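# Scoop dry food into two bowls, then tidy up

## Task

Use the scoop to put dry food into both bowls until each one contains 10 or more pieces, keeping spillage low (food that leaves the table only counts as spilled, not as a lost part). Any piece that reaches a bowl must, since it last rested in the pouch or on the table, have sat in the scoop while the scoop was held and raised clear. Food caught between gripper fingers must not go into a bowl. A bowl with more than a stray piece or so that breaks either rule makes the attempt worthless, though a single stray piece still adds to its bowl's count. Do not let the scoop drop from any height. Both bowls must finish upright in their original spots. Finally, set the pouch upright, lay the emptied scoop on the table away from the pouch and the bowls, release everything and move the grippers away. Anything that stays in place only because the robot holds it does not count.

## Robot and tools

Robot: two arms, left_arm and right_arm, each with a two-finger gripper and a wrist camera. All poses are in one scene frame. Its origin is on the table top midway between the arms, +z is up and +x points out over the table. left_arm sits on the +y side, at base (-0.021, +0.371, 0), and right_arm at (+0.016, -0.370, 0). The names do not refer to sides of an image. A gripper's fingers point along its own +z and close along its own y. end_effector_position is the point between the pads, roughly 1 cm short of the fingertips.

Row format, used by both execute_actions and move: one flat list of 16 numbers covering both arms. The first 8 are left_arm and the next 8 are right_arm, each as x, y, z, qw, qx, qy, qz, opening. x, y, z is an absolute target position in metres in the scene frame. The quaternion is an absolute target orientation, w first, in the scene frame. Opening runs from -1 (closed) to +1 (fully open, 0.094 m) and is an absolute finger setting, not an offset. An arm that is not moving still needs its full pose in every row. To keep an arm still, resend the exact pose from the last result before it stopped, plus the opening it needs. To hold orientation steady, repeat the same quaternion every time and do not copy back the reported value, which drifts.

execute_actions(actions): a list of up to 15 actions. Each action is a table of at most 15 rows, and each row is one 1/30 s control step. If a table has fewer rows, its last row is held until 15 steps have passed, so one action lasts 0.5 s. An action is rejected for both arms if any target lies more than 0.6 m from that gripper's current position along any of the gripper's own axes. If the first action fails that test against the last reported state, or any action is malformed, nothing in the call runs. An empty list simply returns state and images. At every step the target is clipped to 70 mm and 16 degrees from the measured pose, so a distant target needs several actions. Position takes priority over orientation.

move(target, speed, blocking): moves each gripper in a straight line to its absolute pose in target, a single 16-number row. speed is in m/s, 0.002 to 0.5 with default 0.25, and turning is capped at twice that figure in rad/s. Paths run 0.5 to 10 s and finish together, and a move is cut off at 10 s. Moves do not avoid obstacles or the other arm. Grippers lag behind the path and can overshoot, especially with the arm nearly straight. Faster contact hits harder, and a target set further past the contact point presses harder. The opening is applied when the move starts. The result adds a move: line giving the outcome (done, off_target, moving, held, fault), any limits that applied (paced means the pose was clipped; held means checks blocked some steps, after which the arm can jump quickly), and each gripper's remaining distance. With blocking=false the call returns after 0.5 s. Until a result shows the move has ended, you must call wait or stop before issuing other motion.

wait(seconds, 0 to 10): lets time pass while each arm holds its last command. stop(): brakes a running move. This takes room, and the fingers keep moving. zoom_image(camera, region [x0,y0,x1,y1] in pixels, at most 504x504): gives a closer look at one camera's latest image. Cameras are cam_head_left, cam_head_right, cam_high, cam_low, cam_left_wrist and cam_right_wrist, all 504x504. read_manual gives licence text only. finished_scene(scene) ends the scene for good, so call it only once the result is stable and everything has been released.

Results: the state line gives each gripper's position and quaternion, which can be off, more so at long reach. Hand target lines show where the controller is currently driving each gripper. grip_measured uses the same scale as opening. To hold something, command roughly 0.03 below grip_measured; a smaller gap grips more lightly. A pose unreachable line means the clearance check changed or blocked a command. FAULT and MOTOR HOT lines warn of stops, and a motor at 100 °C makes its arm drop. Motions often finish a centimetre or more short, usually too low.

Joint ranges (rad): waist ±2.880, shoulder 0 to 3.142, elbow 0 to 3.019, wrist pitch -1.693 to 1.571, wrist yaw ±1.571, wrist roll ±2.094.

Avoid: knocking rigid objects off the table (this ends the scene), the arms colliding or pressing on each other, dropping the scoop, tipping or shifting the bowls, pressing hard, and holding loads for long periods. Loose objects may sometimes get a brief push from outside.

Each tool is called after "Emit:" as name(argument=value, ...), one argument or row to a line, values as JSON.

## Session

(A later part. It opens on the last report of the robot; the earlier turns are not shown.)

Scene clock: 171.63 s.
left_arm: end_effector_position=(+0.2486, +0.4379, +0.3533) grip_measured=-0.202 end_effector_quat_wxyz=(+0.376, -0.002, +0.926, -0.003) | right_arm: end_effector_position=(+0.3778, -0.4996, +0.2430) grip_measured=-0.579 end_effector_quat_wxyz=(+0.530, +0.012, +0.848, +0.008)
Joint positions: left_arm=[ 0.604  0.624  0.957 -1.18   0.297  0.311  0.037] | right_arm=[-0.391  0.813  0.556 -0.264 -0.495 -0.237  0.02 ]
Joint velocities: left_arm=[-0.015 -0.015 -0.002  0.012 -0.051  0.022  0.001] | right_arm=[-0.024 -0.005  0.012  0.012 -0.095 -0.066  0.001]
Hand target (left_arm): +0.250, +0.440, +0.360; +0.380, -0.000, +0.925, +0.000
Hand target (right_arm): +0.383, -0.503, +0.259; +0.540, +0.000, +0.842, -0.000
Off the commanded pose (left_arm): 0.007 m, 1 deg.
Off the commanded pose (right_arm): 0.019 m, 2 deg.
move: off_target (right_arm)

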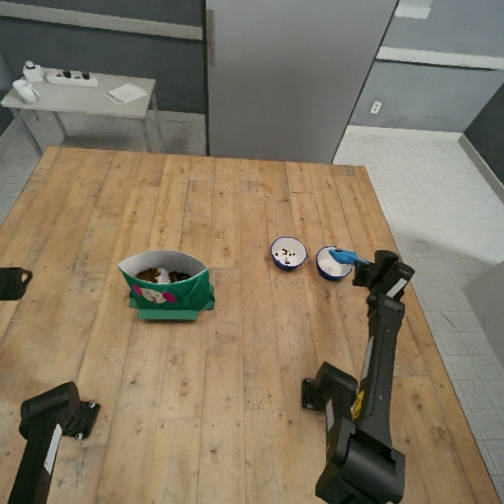

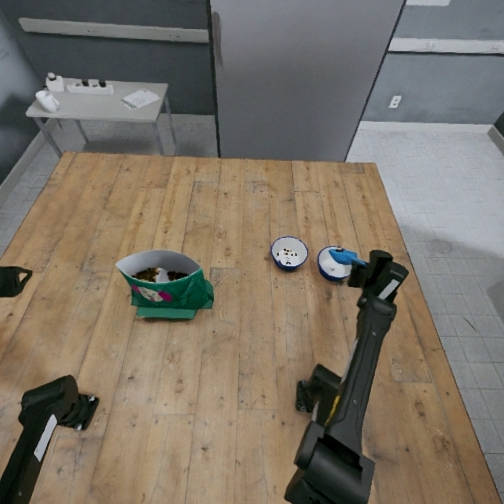

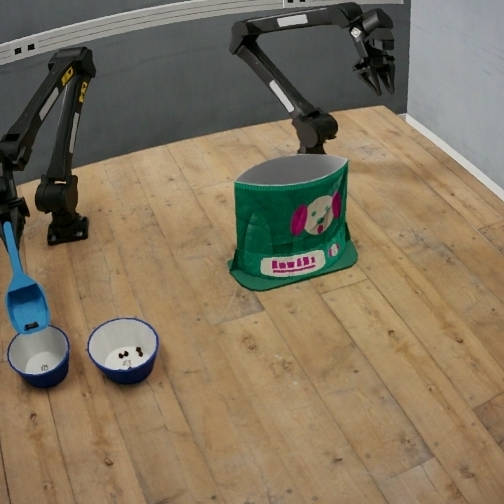

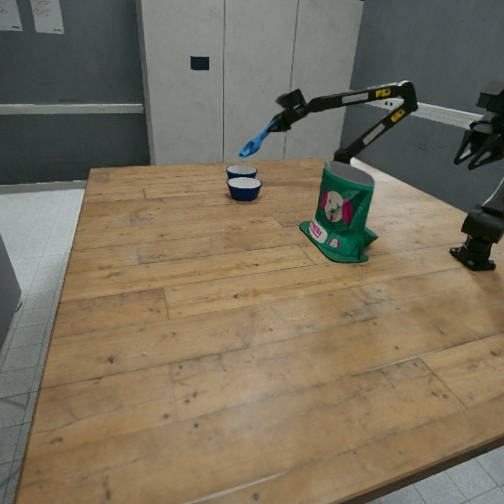

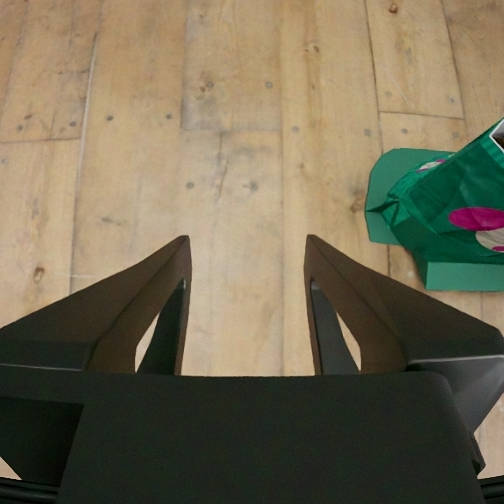

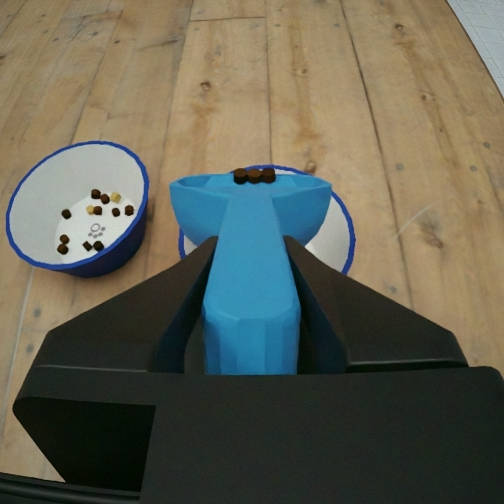

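Pour, then re-pivot the scoop on the table.

Emit:
move(
  target=[0.25,0.44,0.36,0.38,0,0.924,0,-0.2,0.495,-0.513,0.29,0.2,0,0.98,0,-0.68],
  speed=0.15,
)

Emit:
wait(
  seconds=1,
)

Emit:
move(
  target=[0.25,0.44,0.36,0.38,0,0.924,0,-0.2,0.44,-0.17,0.27,0.565,-0.142,0.807,0.1,-0.68],
  speed=0.3,
)

Emit:
move(
  target=[0.25,0.44,0.36,0.38,0,0.924,0,-0.2,0.44,-0.17,0.14,0.565,-0.142,0.807,0.1,-0.68],
  speed=0.2,
)

Emit:
move(
  target=[0.25,0.44,0.36,0.38,0,0.924,0,-0.2,0.42,-0.177,0.08,0.492,-0.151,0.853,0.087,-0.6],
  speed=0.05,
)

Scene clock: 184.40 s.
left_arm: end_effector_position=(+0.2486, +0.4379, +0.3533) grip_measured=-0.202 end_effector_quat_wxyz=(+0.376, -0.002, +0.926, -0.003) | right_arm: end_effector_position=(+0.4833, -0.5136, +0.2734) grip_measured=-0.579 end_effector_quat_wxyz=(+0.186, +0.007, +0.982, +0.010)
Joint positions: left_arm=[ 0.604  0.624  0.957 -1.18   0.297  0.311  0.037] | right_arm=[-0.181  1.397  1.364 -1.189 -0.14  -0.306  0.02 ]
Joint velocities: left_arm=[-0.005  0.015  0.007 -0.017 -0.022 -0.037 -0.   ] | right_arm=[-0.005 -0.015  0.007 -0.027  0.007  0.037 -0.   ]
Hand target (left_arm): +0.250, +0.440, +0.360; +0.380, -0.000, +0.925, +0.000
Hand target (right_arm): +0.495, -0.515, +0.291; +0.200, -0.004, +0.980, +0.001
Off the commanded pose (left_arm): 0.007 m, 1 deg.
Off the commanded pose (right_arm): 0.020 m, 2 deg.
move: off_target (right_arm)

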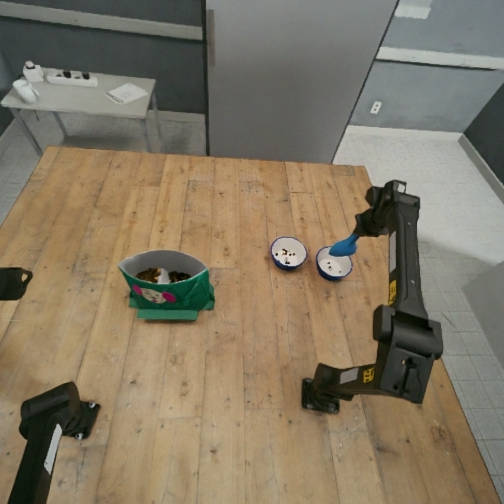

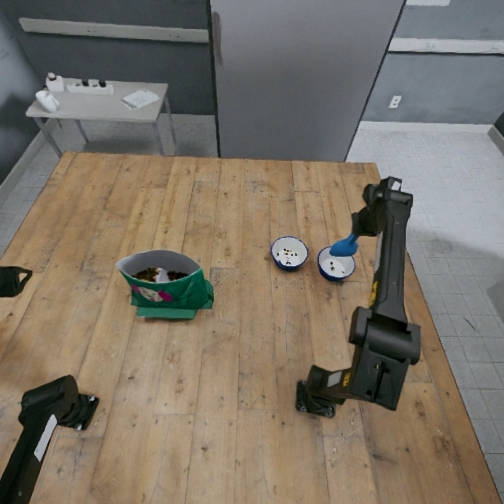

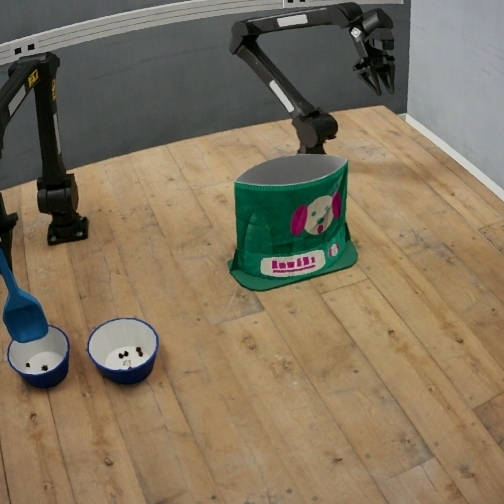

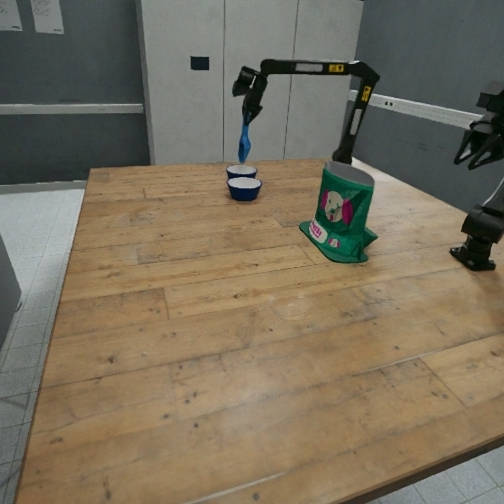

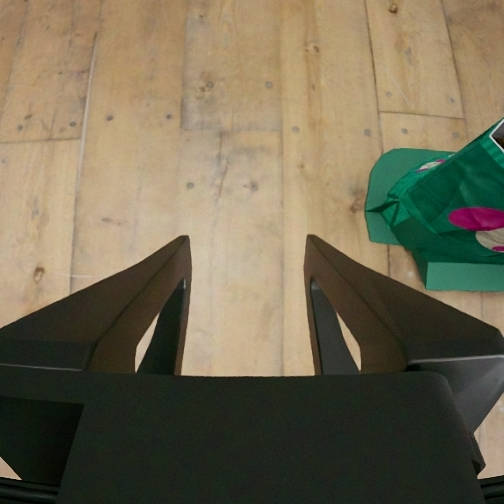

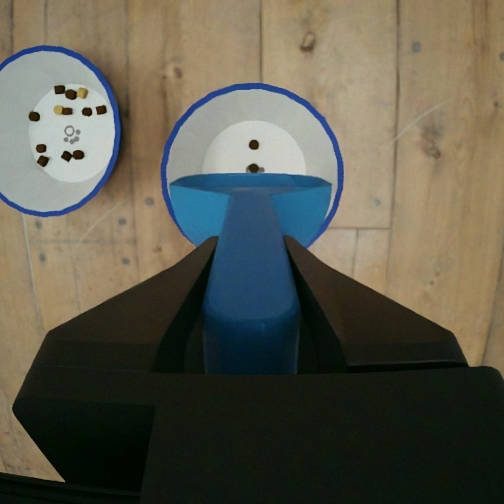

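Scene clock: 185.40 s.
left_arm: end_effector_position=(+0.2486, +0.4379, +0.3533) grip_measured=-0.202 end_effector_quat_wxyz=(+0.376, -0.002, +0.926, -0.003) | right_arm: end_effector_position=(+0.4833, -0.5136, +0.2734) grip_measured=-0.579 end_effector_quat_wxyz=(+0.186, +0.007, +0.982, +0.010)
Joint positions: left_arm=[ 0.604  0.624  0.957 -1.18   0.297  0.311  0.037] | right_arm=[-0.181  1.397  1.364 -1.189 -0.14  -0.306  0.02 ]
Joint velocities: left_arm=[-0.034 -0.015 -0.017  0.002  0.022  0.066  0.   ] | right_arm=[ 0.005 -0.005 -0.017 -0.037 -0.037  0.037  0.   ]
Hand target (left_arm): +0.250, +0.440, +0.360; +0.380, -0.000, +0.925, +0.000
Hand target (right_arm): +0.495, -0.515, +0.291; +0.200, -0.004, +0.980, +0.001
Off the commanded pose (left_arm): 0.007 m, 1 deg.
Off the commanded pose (right_arm): 0.020 m, 2 deg.
wait: 1.00 s; at rest by 0.17 s

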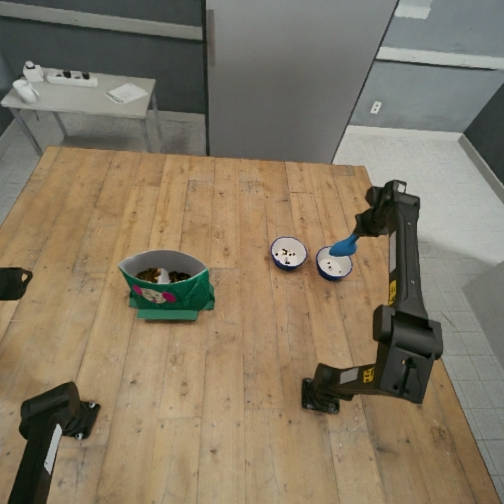

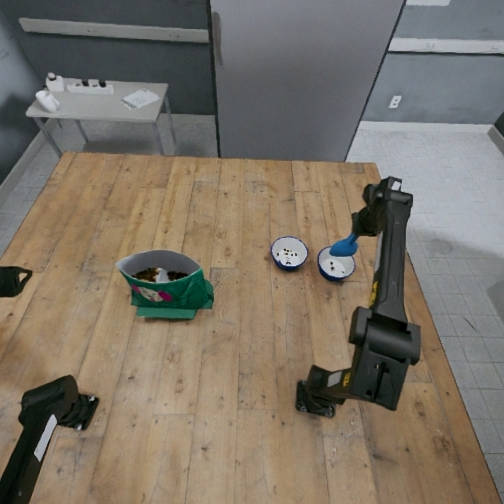

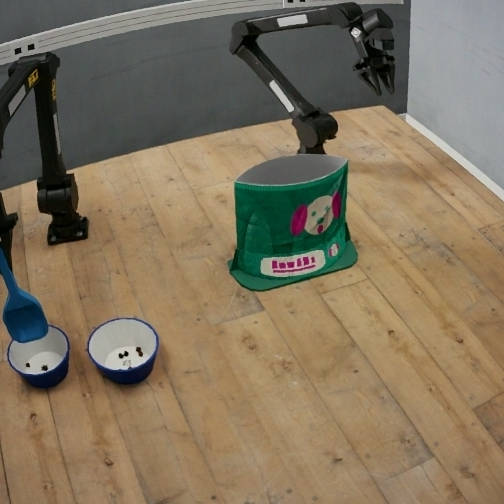

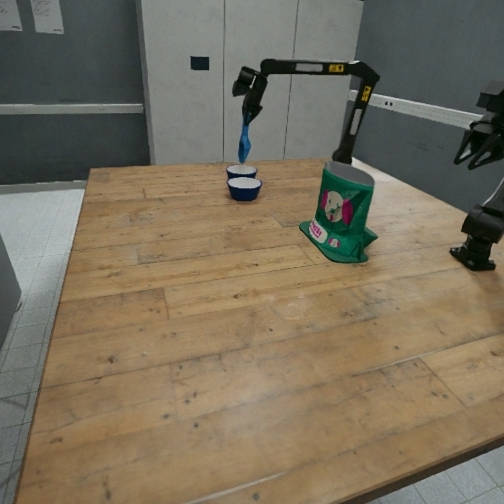

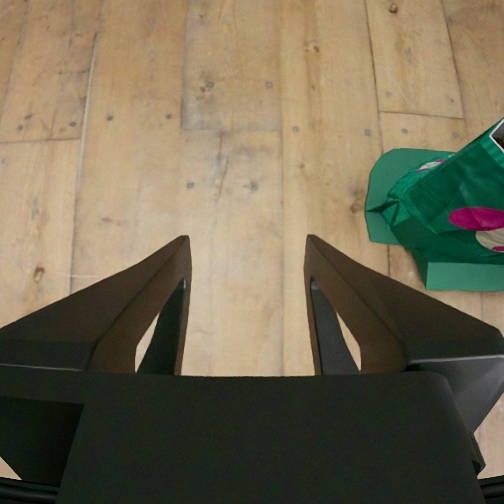

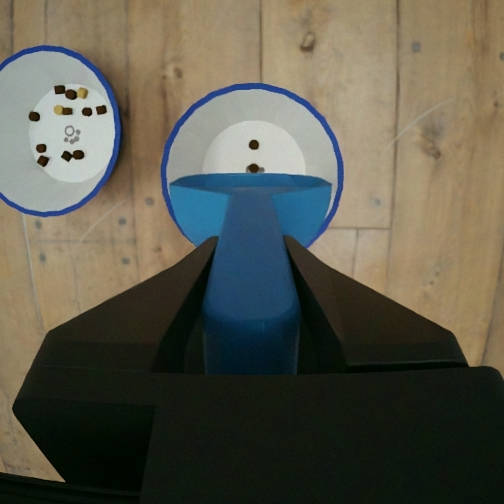

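Scene clock: 187.40 s.
left_arm: end_effector_position=(+0.2486, +0.4379, +0.3533) grip_measured=-0.202 end_effector_quat_wxyz=(+0.376, -0.002, +0.926, -0.003) | right_arm: end_effector_position=(+0.4397, -0.1701, +0.2654) grip_measured=-0.579 end_effector_quat_wxyz=(+0.560, -0.149, +0.809, +0.093)
Joint positions: left_arm=[ 0.604  0.624  0.957 -1.18   0.297  0.311  0.037] | right_arm=[ 0.657  1.024  0.659 -0.001  0.136  0.035  0.02 ]
Joint velocities: left_arm=[-0.015 -0.005 -0.002  0.002 -0.007 -0.022 -0.001] | right_arm=[-0.005 -0.015 -0.007 -0.007 -0.051 -0.051 -0.   ]
Hand target (left_arm): +0.250, +0.440, +0.360; +0.380, -0.000, +0.925, +0.000
Hand target (right_arm): +0.443, -0.172, +0.270; +0.568, -0.137, +0.806, +0.097
Off the commanded pose (left_arm): 0.007 m, 1 deg.
Off the commanded pose (right_arm): 0.005 m, 1 deg.
move: done

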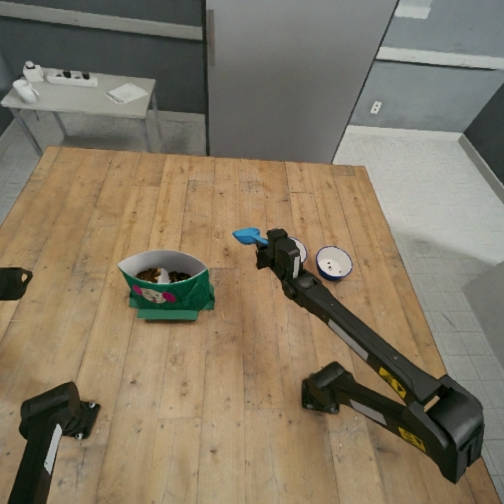

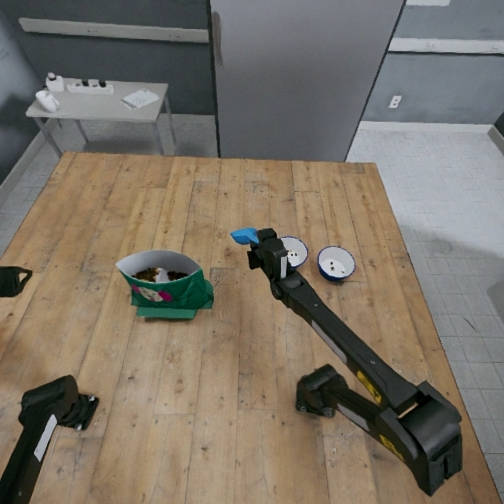

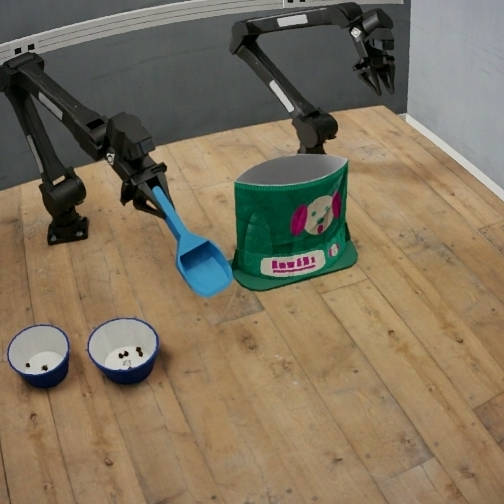

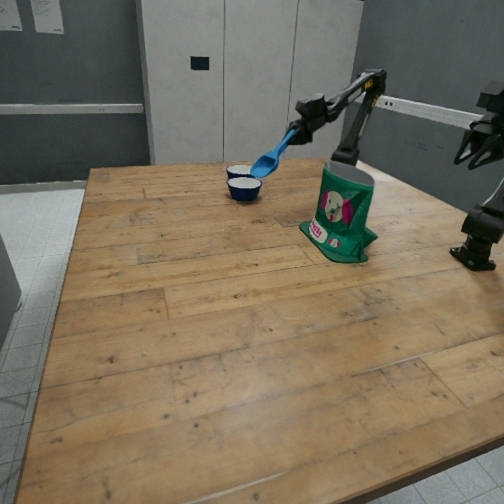

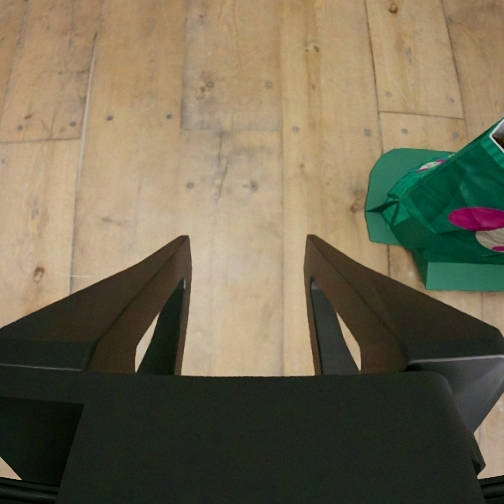

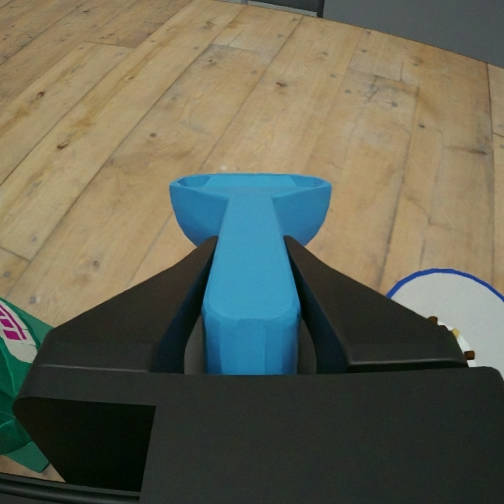

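Scene clock: 188.57 s.
left_arm: end_effector_position=(+0.2486, +0.4379, +0.3533) grip_measured=-0.202 end_effector_quat_wxyz=(+0.376, -0.002, +0.926, -0.003) | right_arm: end_effector_position=(+0.4345, -0.1729, +0.1319) grip_measured=-0.579 end_effector_quat_wxyz=(+0.553, -0.150, +0.814, +0.091)
Joint positions: left_arm=[ 0.604  0.624  0.957 -1.18   0.297  0.311  0.037] | right_arm=[0.657 1.303 0.441 0.478 0.136 0.035 0.02 ]
Joint velocities: left_arm=[-0.005 -0.005  0.017 -0.007  0.022 -0.022  0.001] | right_arm=[-0.024 -0.024 -0.002  0.002 -0.007  0.022  0.   ]
Hand target (left_arm): +0.250, +0.440, +0.360; +0.380, -0.000, +0.925, +0.000
Hand target (right_arm): +0.438, -0.171, +0.142; +0.565, -0.142, +0.807, +0.100
Off the commanded pose (left_arm): 0.007 m, 1 deg.
Off the commanded pose (right_arm): 0.010 m, 2 deg.
move: done

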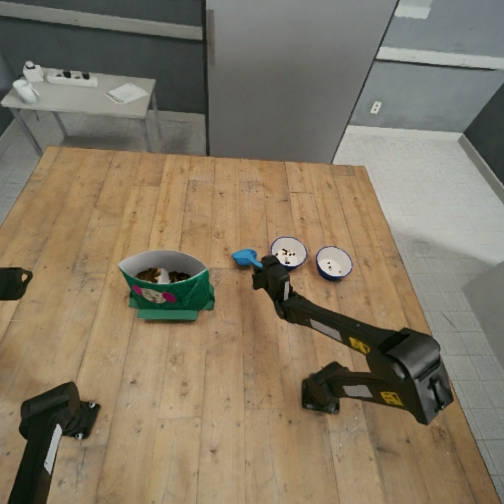

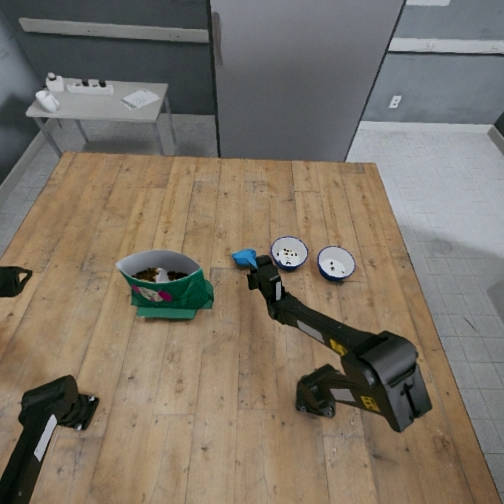

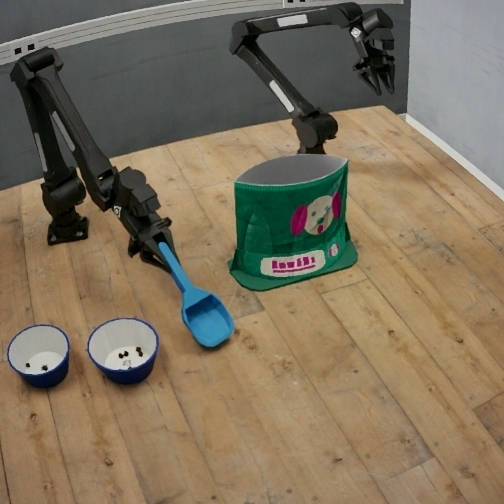

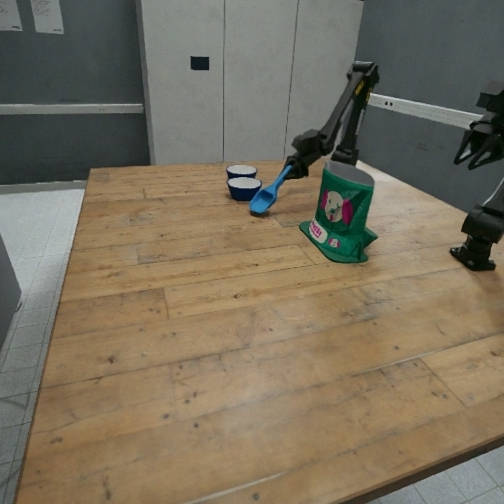

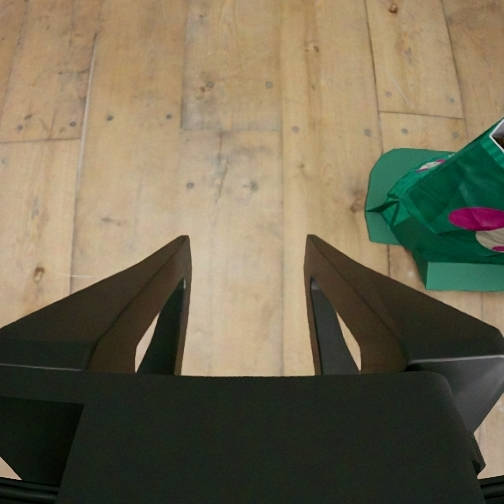

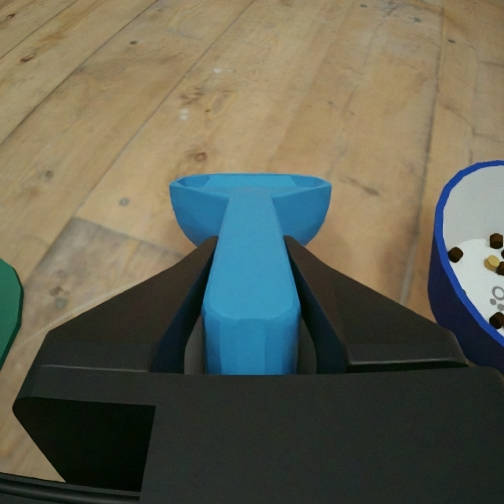

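Scene clock: 190.43 s.
left_arm: end_effector_position=(+0.2486, +0.4379, +0.3533) grip_measured=-0.202 end_effector_quat_wxyz=(+0.376, -0.002, +0.926, -0.003) | right_arm: end_effector_position=(+0.4288, -0.1756, +0.1115) grip_measured=-0.579 end_effector_quat_wxyz=(+0.529, -0.148, +0.831, +0.089)
Joint positions: left_arm=[ 0.604  0.624  0.957 -1.18   0.297  0.311  0.037] | right_arm=[0.657 1.327 0.432 0.452 0.134 0.054 0.02 ]
Joint velocities: left_arm=[-0.015 -0.005 -0.002 -0.017 -0.037  0.007 -0.001] | right_arm=[-0.015  0.005  0.017 -0.007 -0.066 -0.007 -0.001]
Hand target (left_arm): +0.250, +0.440, +0.360; +0.380, -0.000, +0.925, +0.000
Hand target (right_arm): +0.418, -0.178, +0.082; +0.492, -0.152, +0.853, +0.087
Off the commanded pose (left_arm): 0.007 m, 1 deg.
Off the commanded pose (right_arm): 0.033 m, 5 deg.
move: off_target (right_arm)

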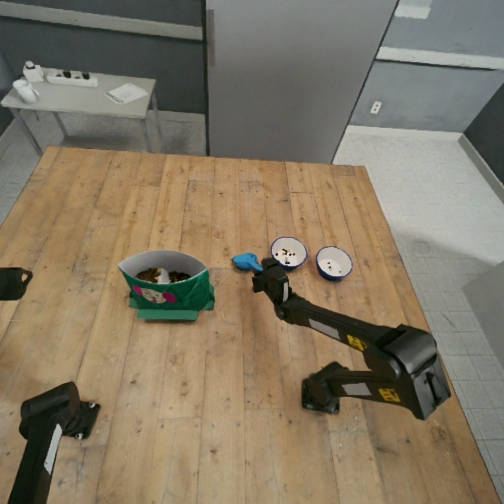

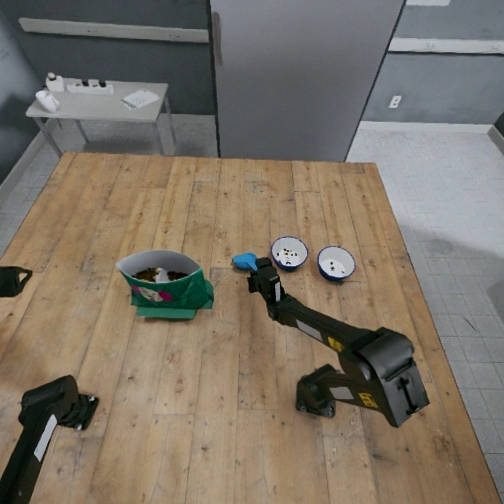

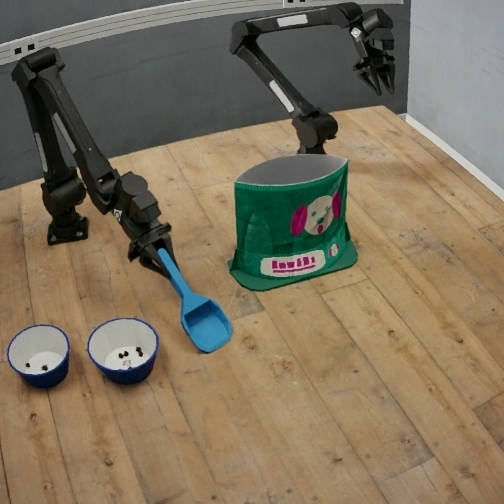

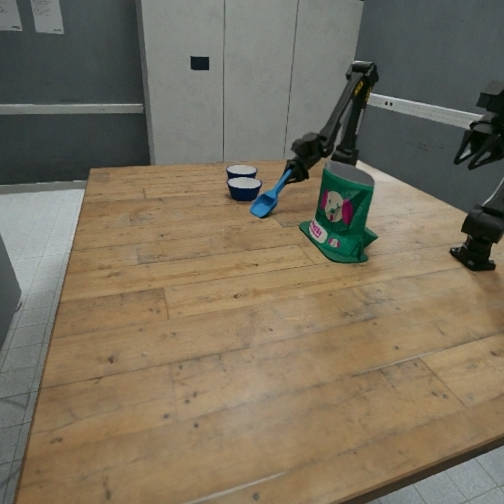

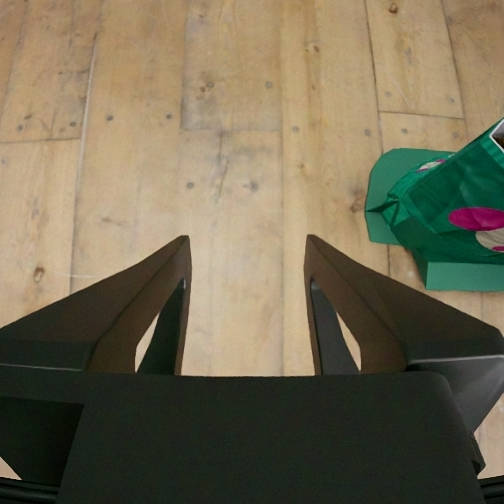

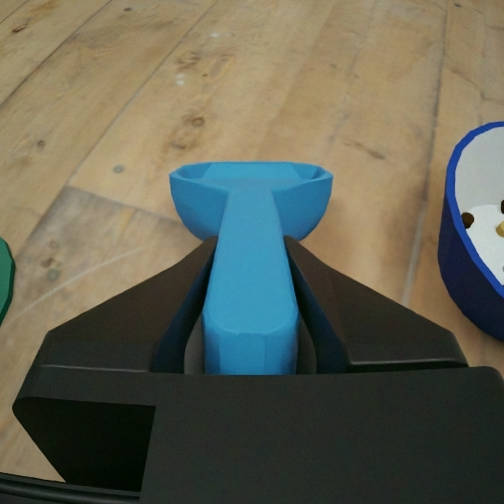

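Emit:
move(
  target=[0.25,0.44,0.36,0.38,0,0.924,0,-0.2,0.39,-0.188,0.07,0.45,-0.154,0.876,0.08,-0.584],
  speed=0.05,
)

Scene clock: 194.93 s.
left_arm: end_effector_position=(+0.2486, +0.4379, +0.3533) grip_measured=-0.202 end_effector_quat_wxyz=(+0.376, -0.002, +0.926, -0.003) | right_arm: end_effector_position=(+0.4004, -0.1877, +0.0829) grip_measured=-0.572 end_effector_quat_wxyz=(+0.469, -0.154, +0.866, +0.078)
Joint positions: left_arm=[ 0.604  0.624  0.957 -1.18   0.297  0.311  0.037] | right_arm=[0.662 1.28  0.398 0.297 0.132 0.075 0.02 ]
Joint velocities: left_arm=[-0.005 -0.015 -0.002  0.012  0.022 -0.022 -0.001] | right_arm=[-0.005 -0.005 -0.002 -0.002 -0.007 -0.081  0.   ]
Hand target (left_arm): +0.250, +0.440, +0.360; +0.380, -0.000, +0.925, +0.000
Hand target (right_arm): +0.390, -0.188, +0.070; +0.450, -0.155, +0.876, +0.080
Off the commanded pose (left_arm): 0.007 m, 1 deg.
Off the commanded pose (right_arm): 0.017 m, 3 deg.
move: off_target (right_arm)

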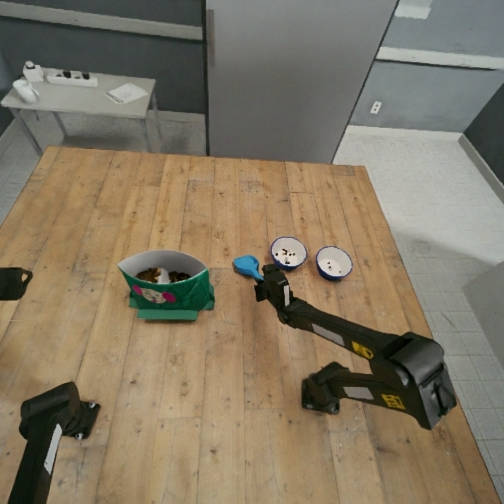

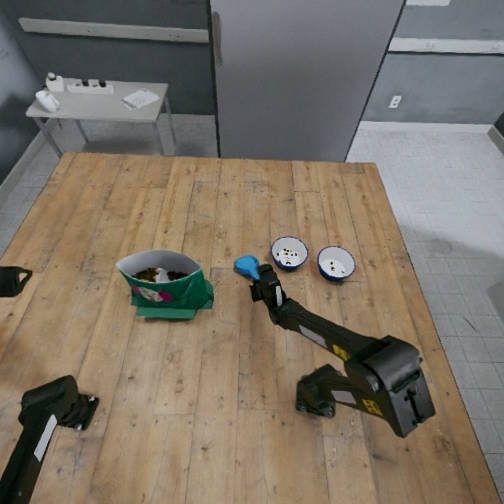

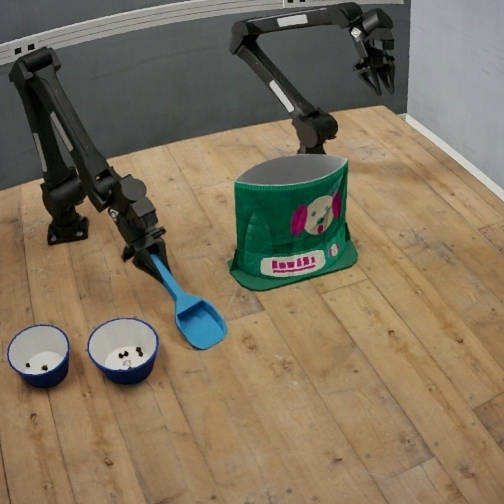

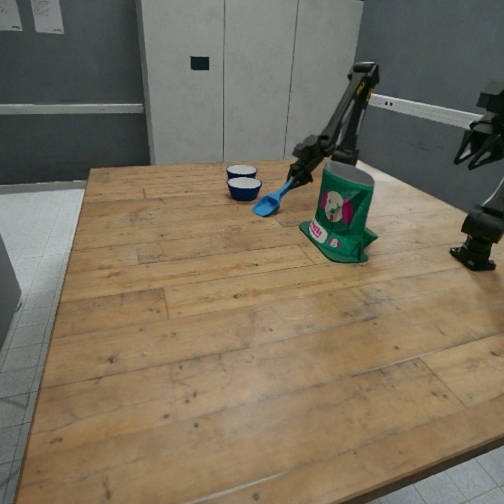

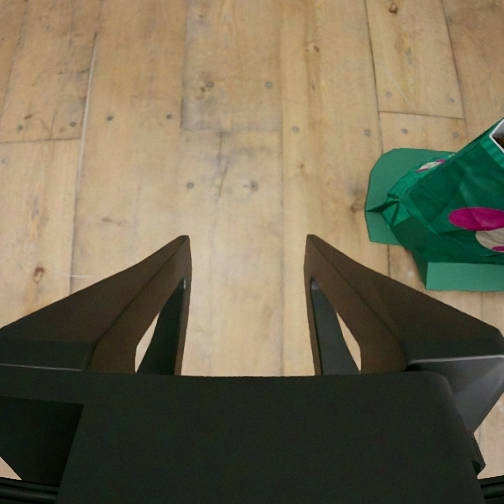

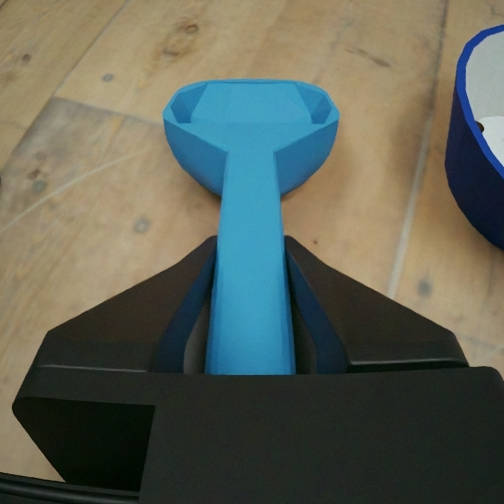

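Emit:
move(
  target=[0.25,0.44,0.36,0.38,0,0.924,0,-0.2,0.40,-0.2,0.44,0.3,-0.32,0.89,0.11,-0.68],
  speed=0.3,
)

Emit:
move(
  target=[0.25,0.44,0.36,0.38,0,0.924,0,-0.2,0.365,0.045,0.44,0.218,-0.672,0.672,0.218,-0.68],
  speed=0.3,
)

Emit:
move(
  target=[0.25,0.44,0.36,0.38,0,0.924,0,-0.2,0.365,0.048,0.285,0.218,-0.672,0.672,0.218,-0.68],
  speed=0.12,
)

Scene clock: 204.43 s.
left_arm: end_effector_position=(+0.2486, +0.4379, +0.3533) grip_measured=-0.202 end_effector_quat_wxyz=(+0.376, -0.002, +0.926, -0.003) | right_arm: end_effector_position=(+0.3997, -0.1969, +0.4225) grip_measured=-0.577 end_effector_quat_wxyz=(+0.288, -0.318, +0.896, +0.112)
Joint positions: left_arm=[ 0.604  0.624  0.957 -1.18   0.297  0.311  0.037] | right_arm=[ 0.502  1.13   1.452 -1.298 -0.216 -0.277  0.02 ]
Joint velocities: left_arm=[-0.005 -0.005  0.007 -0.007 -0.007 -0.051 -0.001] | right_arm=[-0.005 -0.005 -0.002  0.002  0.007 -0.007 -0.001]
Hand target (left_arm): +0.250, +0.440, +0.360; +0.380, -0.000, +0.925, +0.000
Hand target (right_arm): +0.404, -0.198, +0.438; +0.301, -0.322, +0.890, +0.111
Off the commanded pose (left_arm): 0.007 m, 1 deg.
Off the commanded pose (right_arm): 0.018 m, 2 deg.
move: off_target (right_arm)

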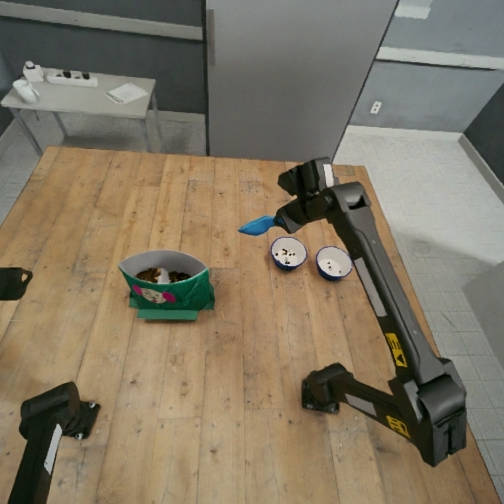

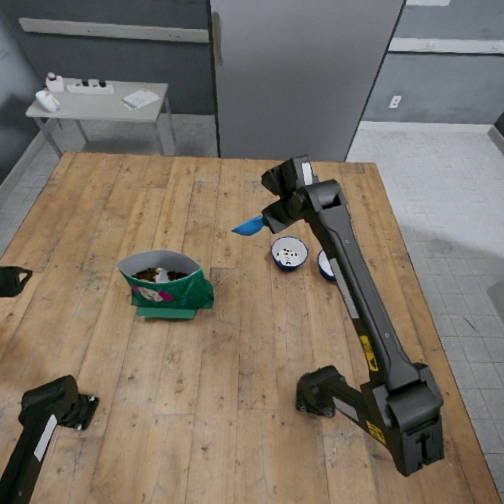

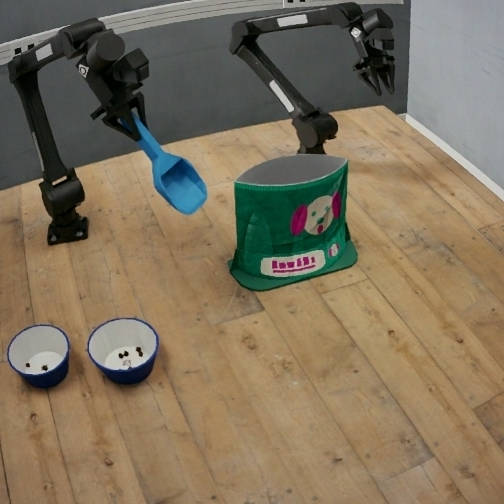

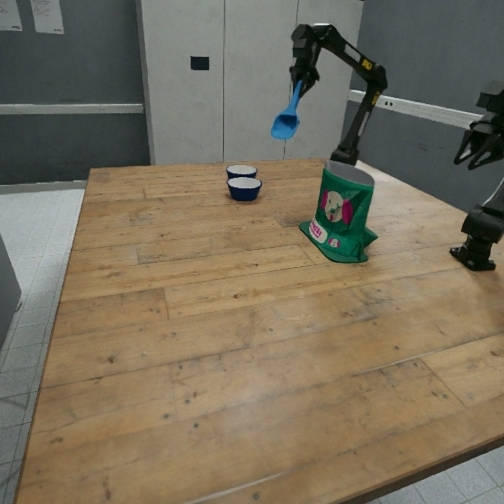

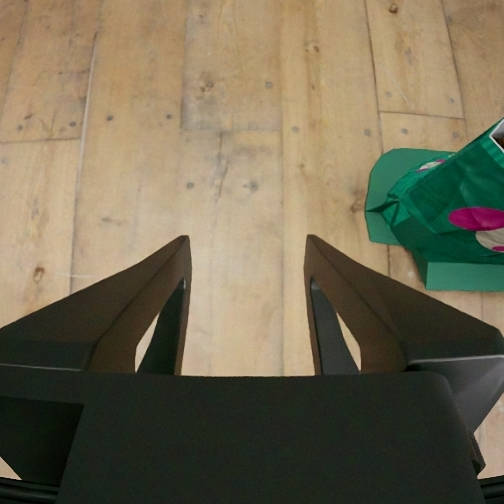

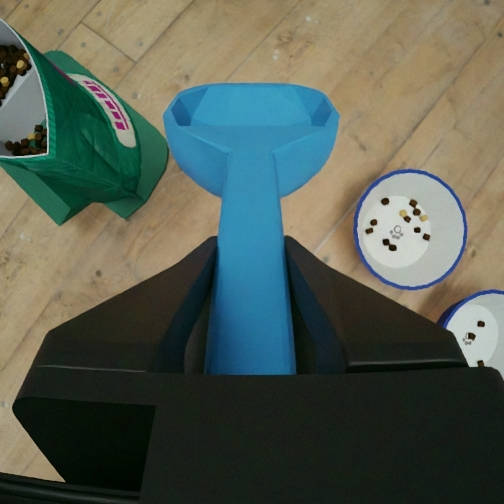

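Scene clock: 206.57 s.
left_arm: end_effector_position=(+0.2486, +0.4379, +0.3533) grip_measured=-0.202 end_effector_quat_wxyz=(+0.376, -0.002, +0.926, -0.003) | right_arm: end_effector_position=(+0.3651, +0.0422, +0.4213) grip_measured=-0.577 end_effector_quat_wxyz=(-0.204, +0.667, -0.683, -0.218)
Joint positions: left_arm=[ 0.604  0.624  0.957 -1.18   0.297  0.311  0.037] | right_arm=[ 0.896  1.541  1.857 -1.464 -0.448 -0.719  0.02 ]
Joint velocities: left_arm=[-0.015 -0.024 -0.012 -0.002 -0.037  0.037 -0.002] | right_arm=[-0.005  0.015 -0.017  0.017  0.095 -0.037  0.   ]
Hand target (left_arm): +0.250, +0.440, +0.360; +0.380, -0.000, +0.925, +0.000
Hand target (right_arm): +0.368, +0.046, +0.440; -0.222, +0.673, -0.671, -0.219
Off the commanded pose (left_arm): 0.007 m, 1 deg.
Off the commanded pose (right_arm): 0.019 m, 2 deg.
move: off_target (right_arm)

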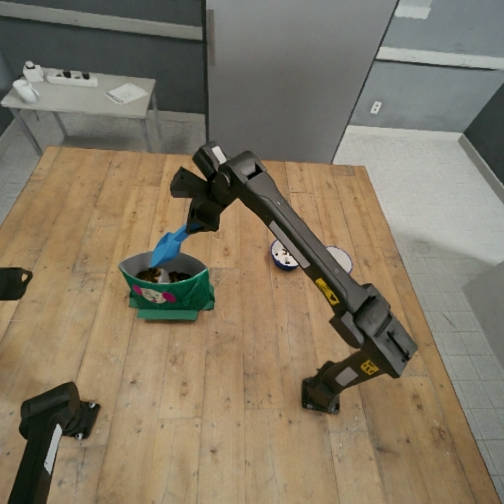

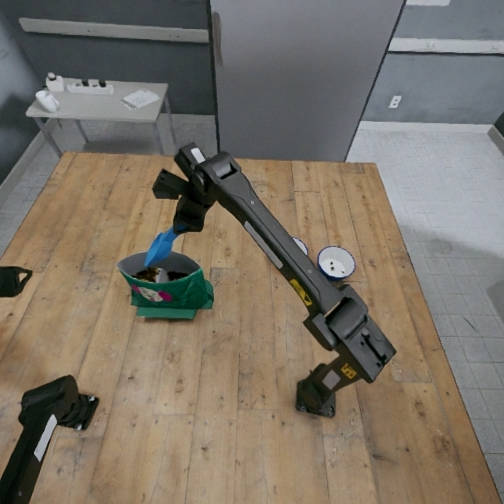

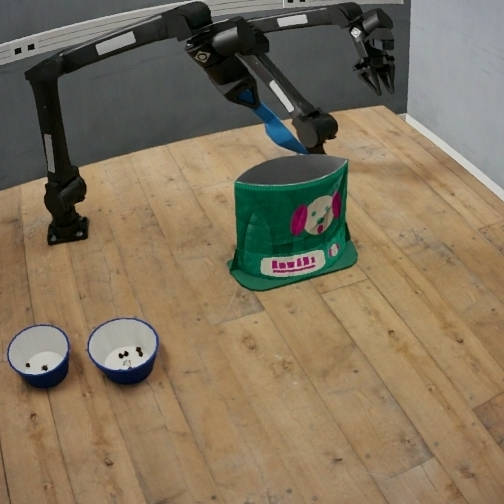

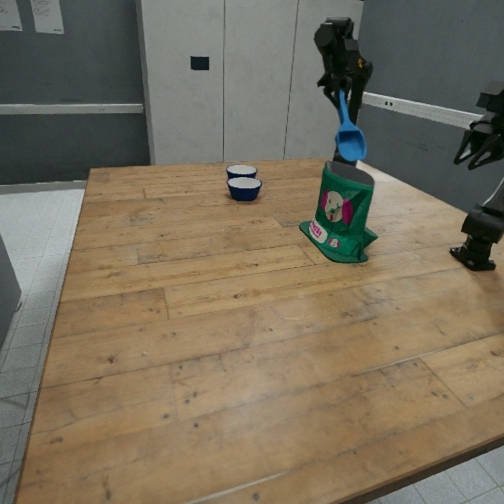

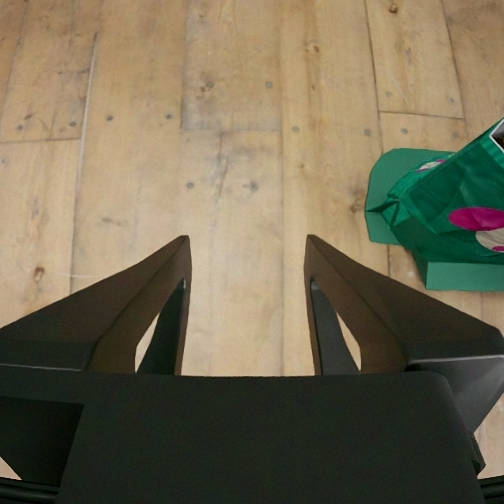

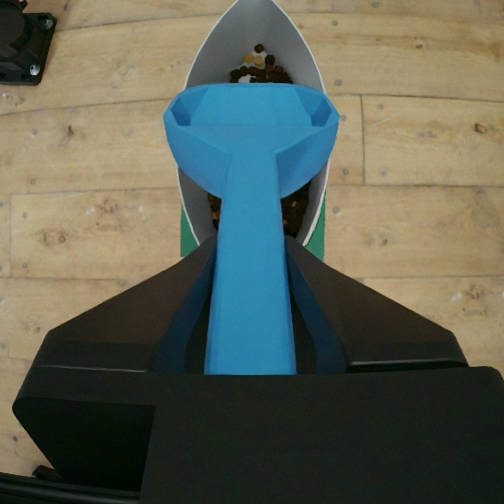

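Scene clock: 208.03 s.
left_arm: end_effector_position=(+0.2486, +0.4379, +0.3533) grip_measured=-0.202 end_effector_quat_wxyz=(+0.376, -0.002, +0.926, -0.003) | right_arm: end_effector_position=(+0.3648, +0.0419, +0.2761) grip_measured=-0.577 end_effector_quat_wxyz=(-0.204, +0.667, -0.683, -0.218)
Joint positions: left_arm=[ 0.604  0.624  0.957 -1.18   0.297  0.311  0.037] | right_arm=[ 0.896  1.492  1.417 -1.071 -0.448 -0.719  0.02 ]
Joint velocities: left_arm=[ 0.005 -0.005 -0.007 -0.002 -0.022 -0.051  0.001] | right_arm=[ 0.015 -0.024 -0.012  0.012 -0.081 -0.037 -0.   ]
Hand target (left_arm): +0.250, +0.440, +0.360; +0.380, -0.000, +0.925, +0.000
Hand target (right_arm): +0.364, +0.047, +0.285; -0.218, +0.672, -0.673, -0.218
Off the commanded pose (left_arm): 0.007 m, 1 deg.
Off the commanded pose (right_arm): 0.011 m, 2 deg.
move: off_target (right_arm)

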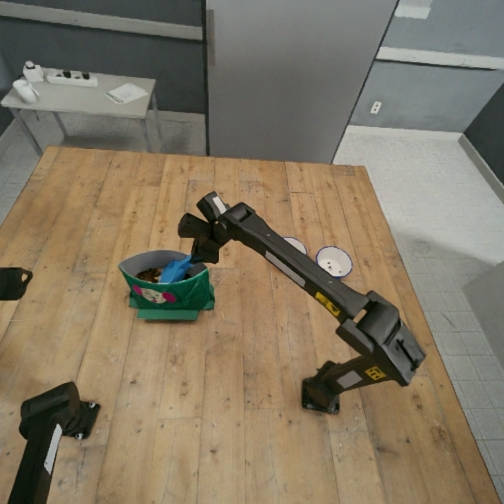

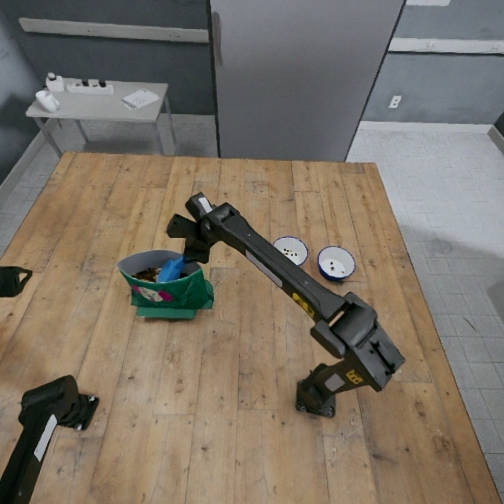

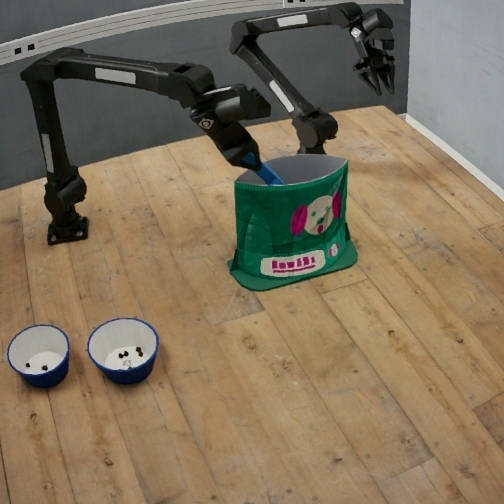

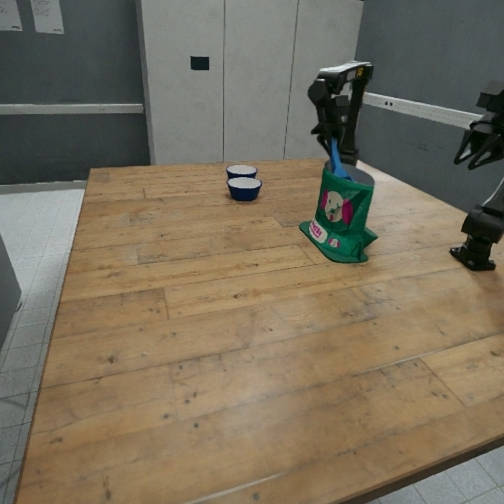

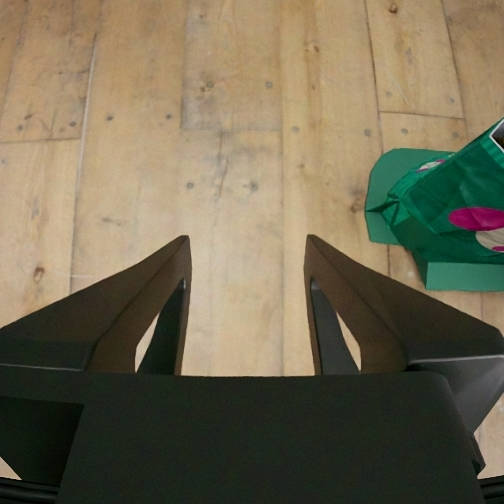

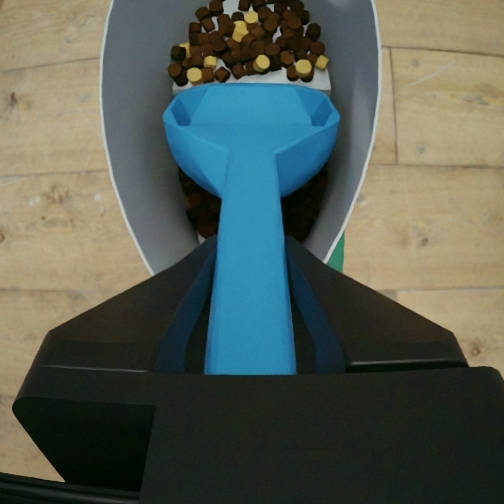

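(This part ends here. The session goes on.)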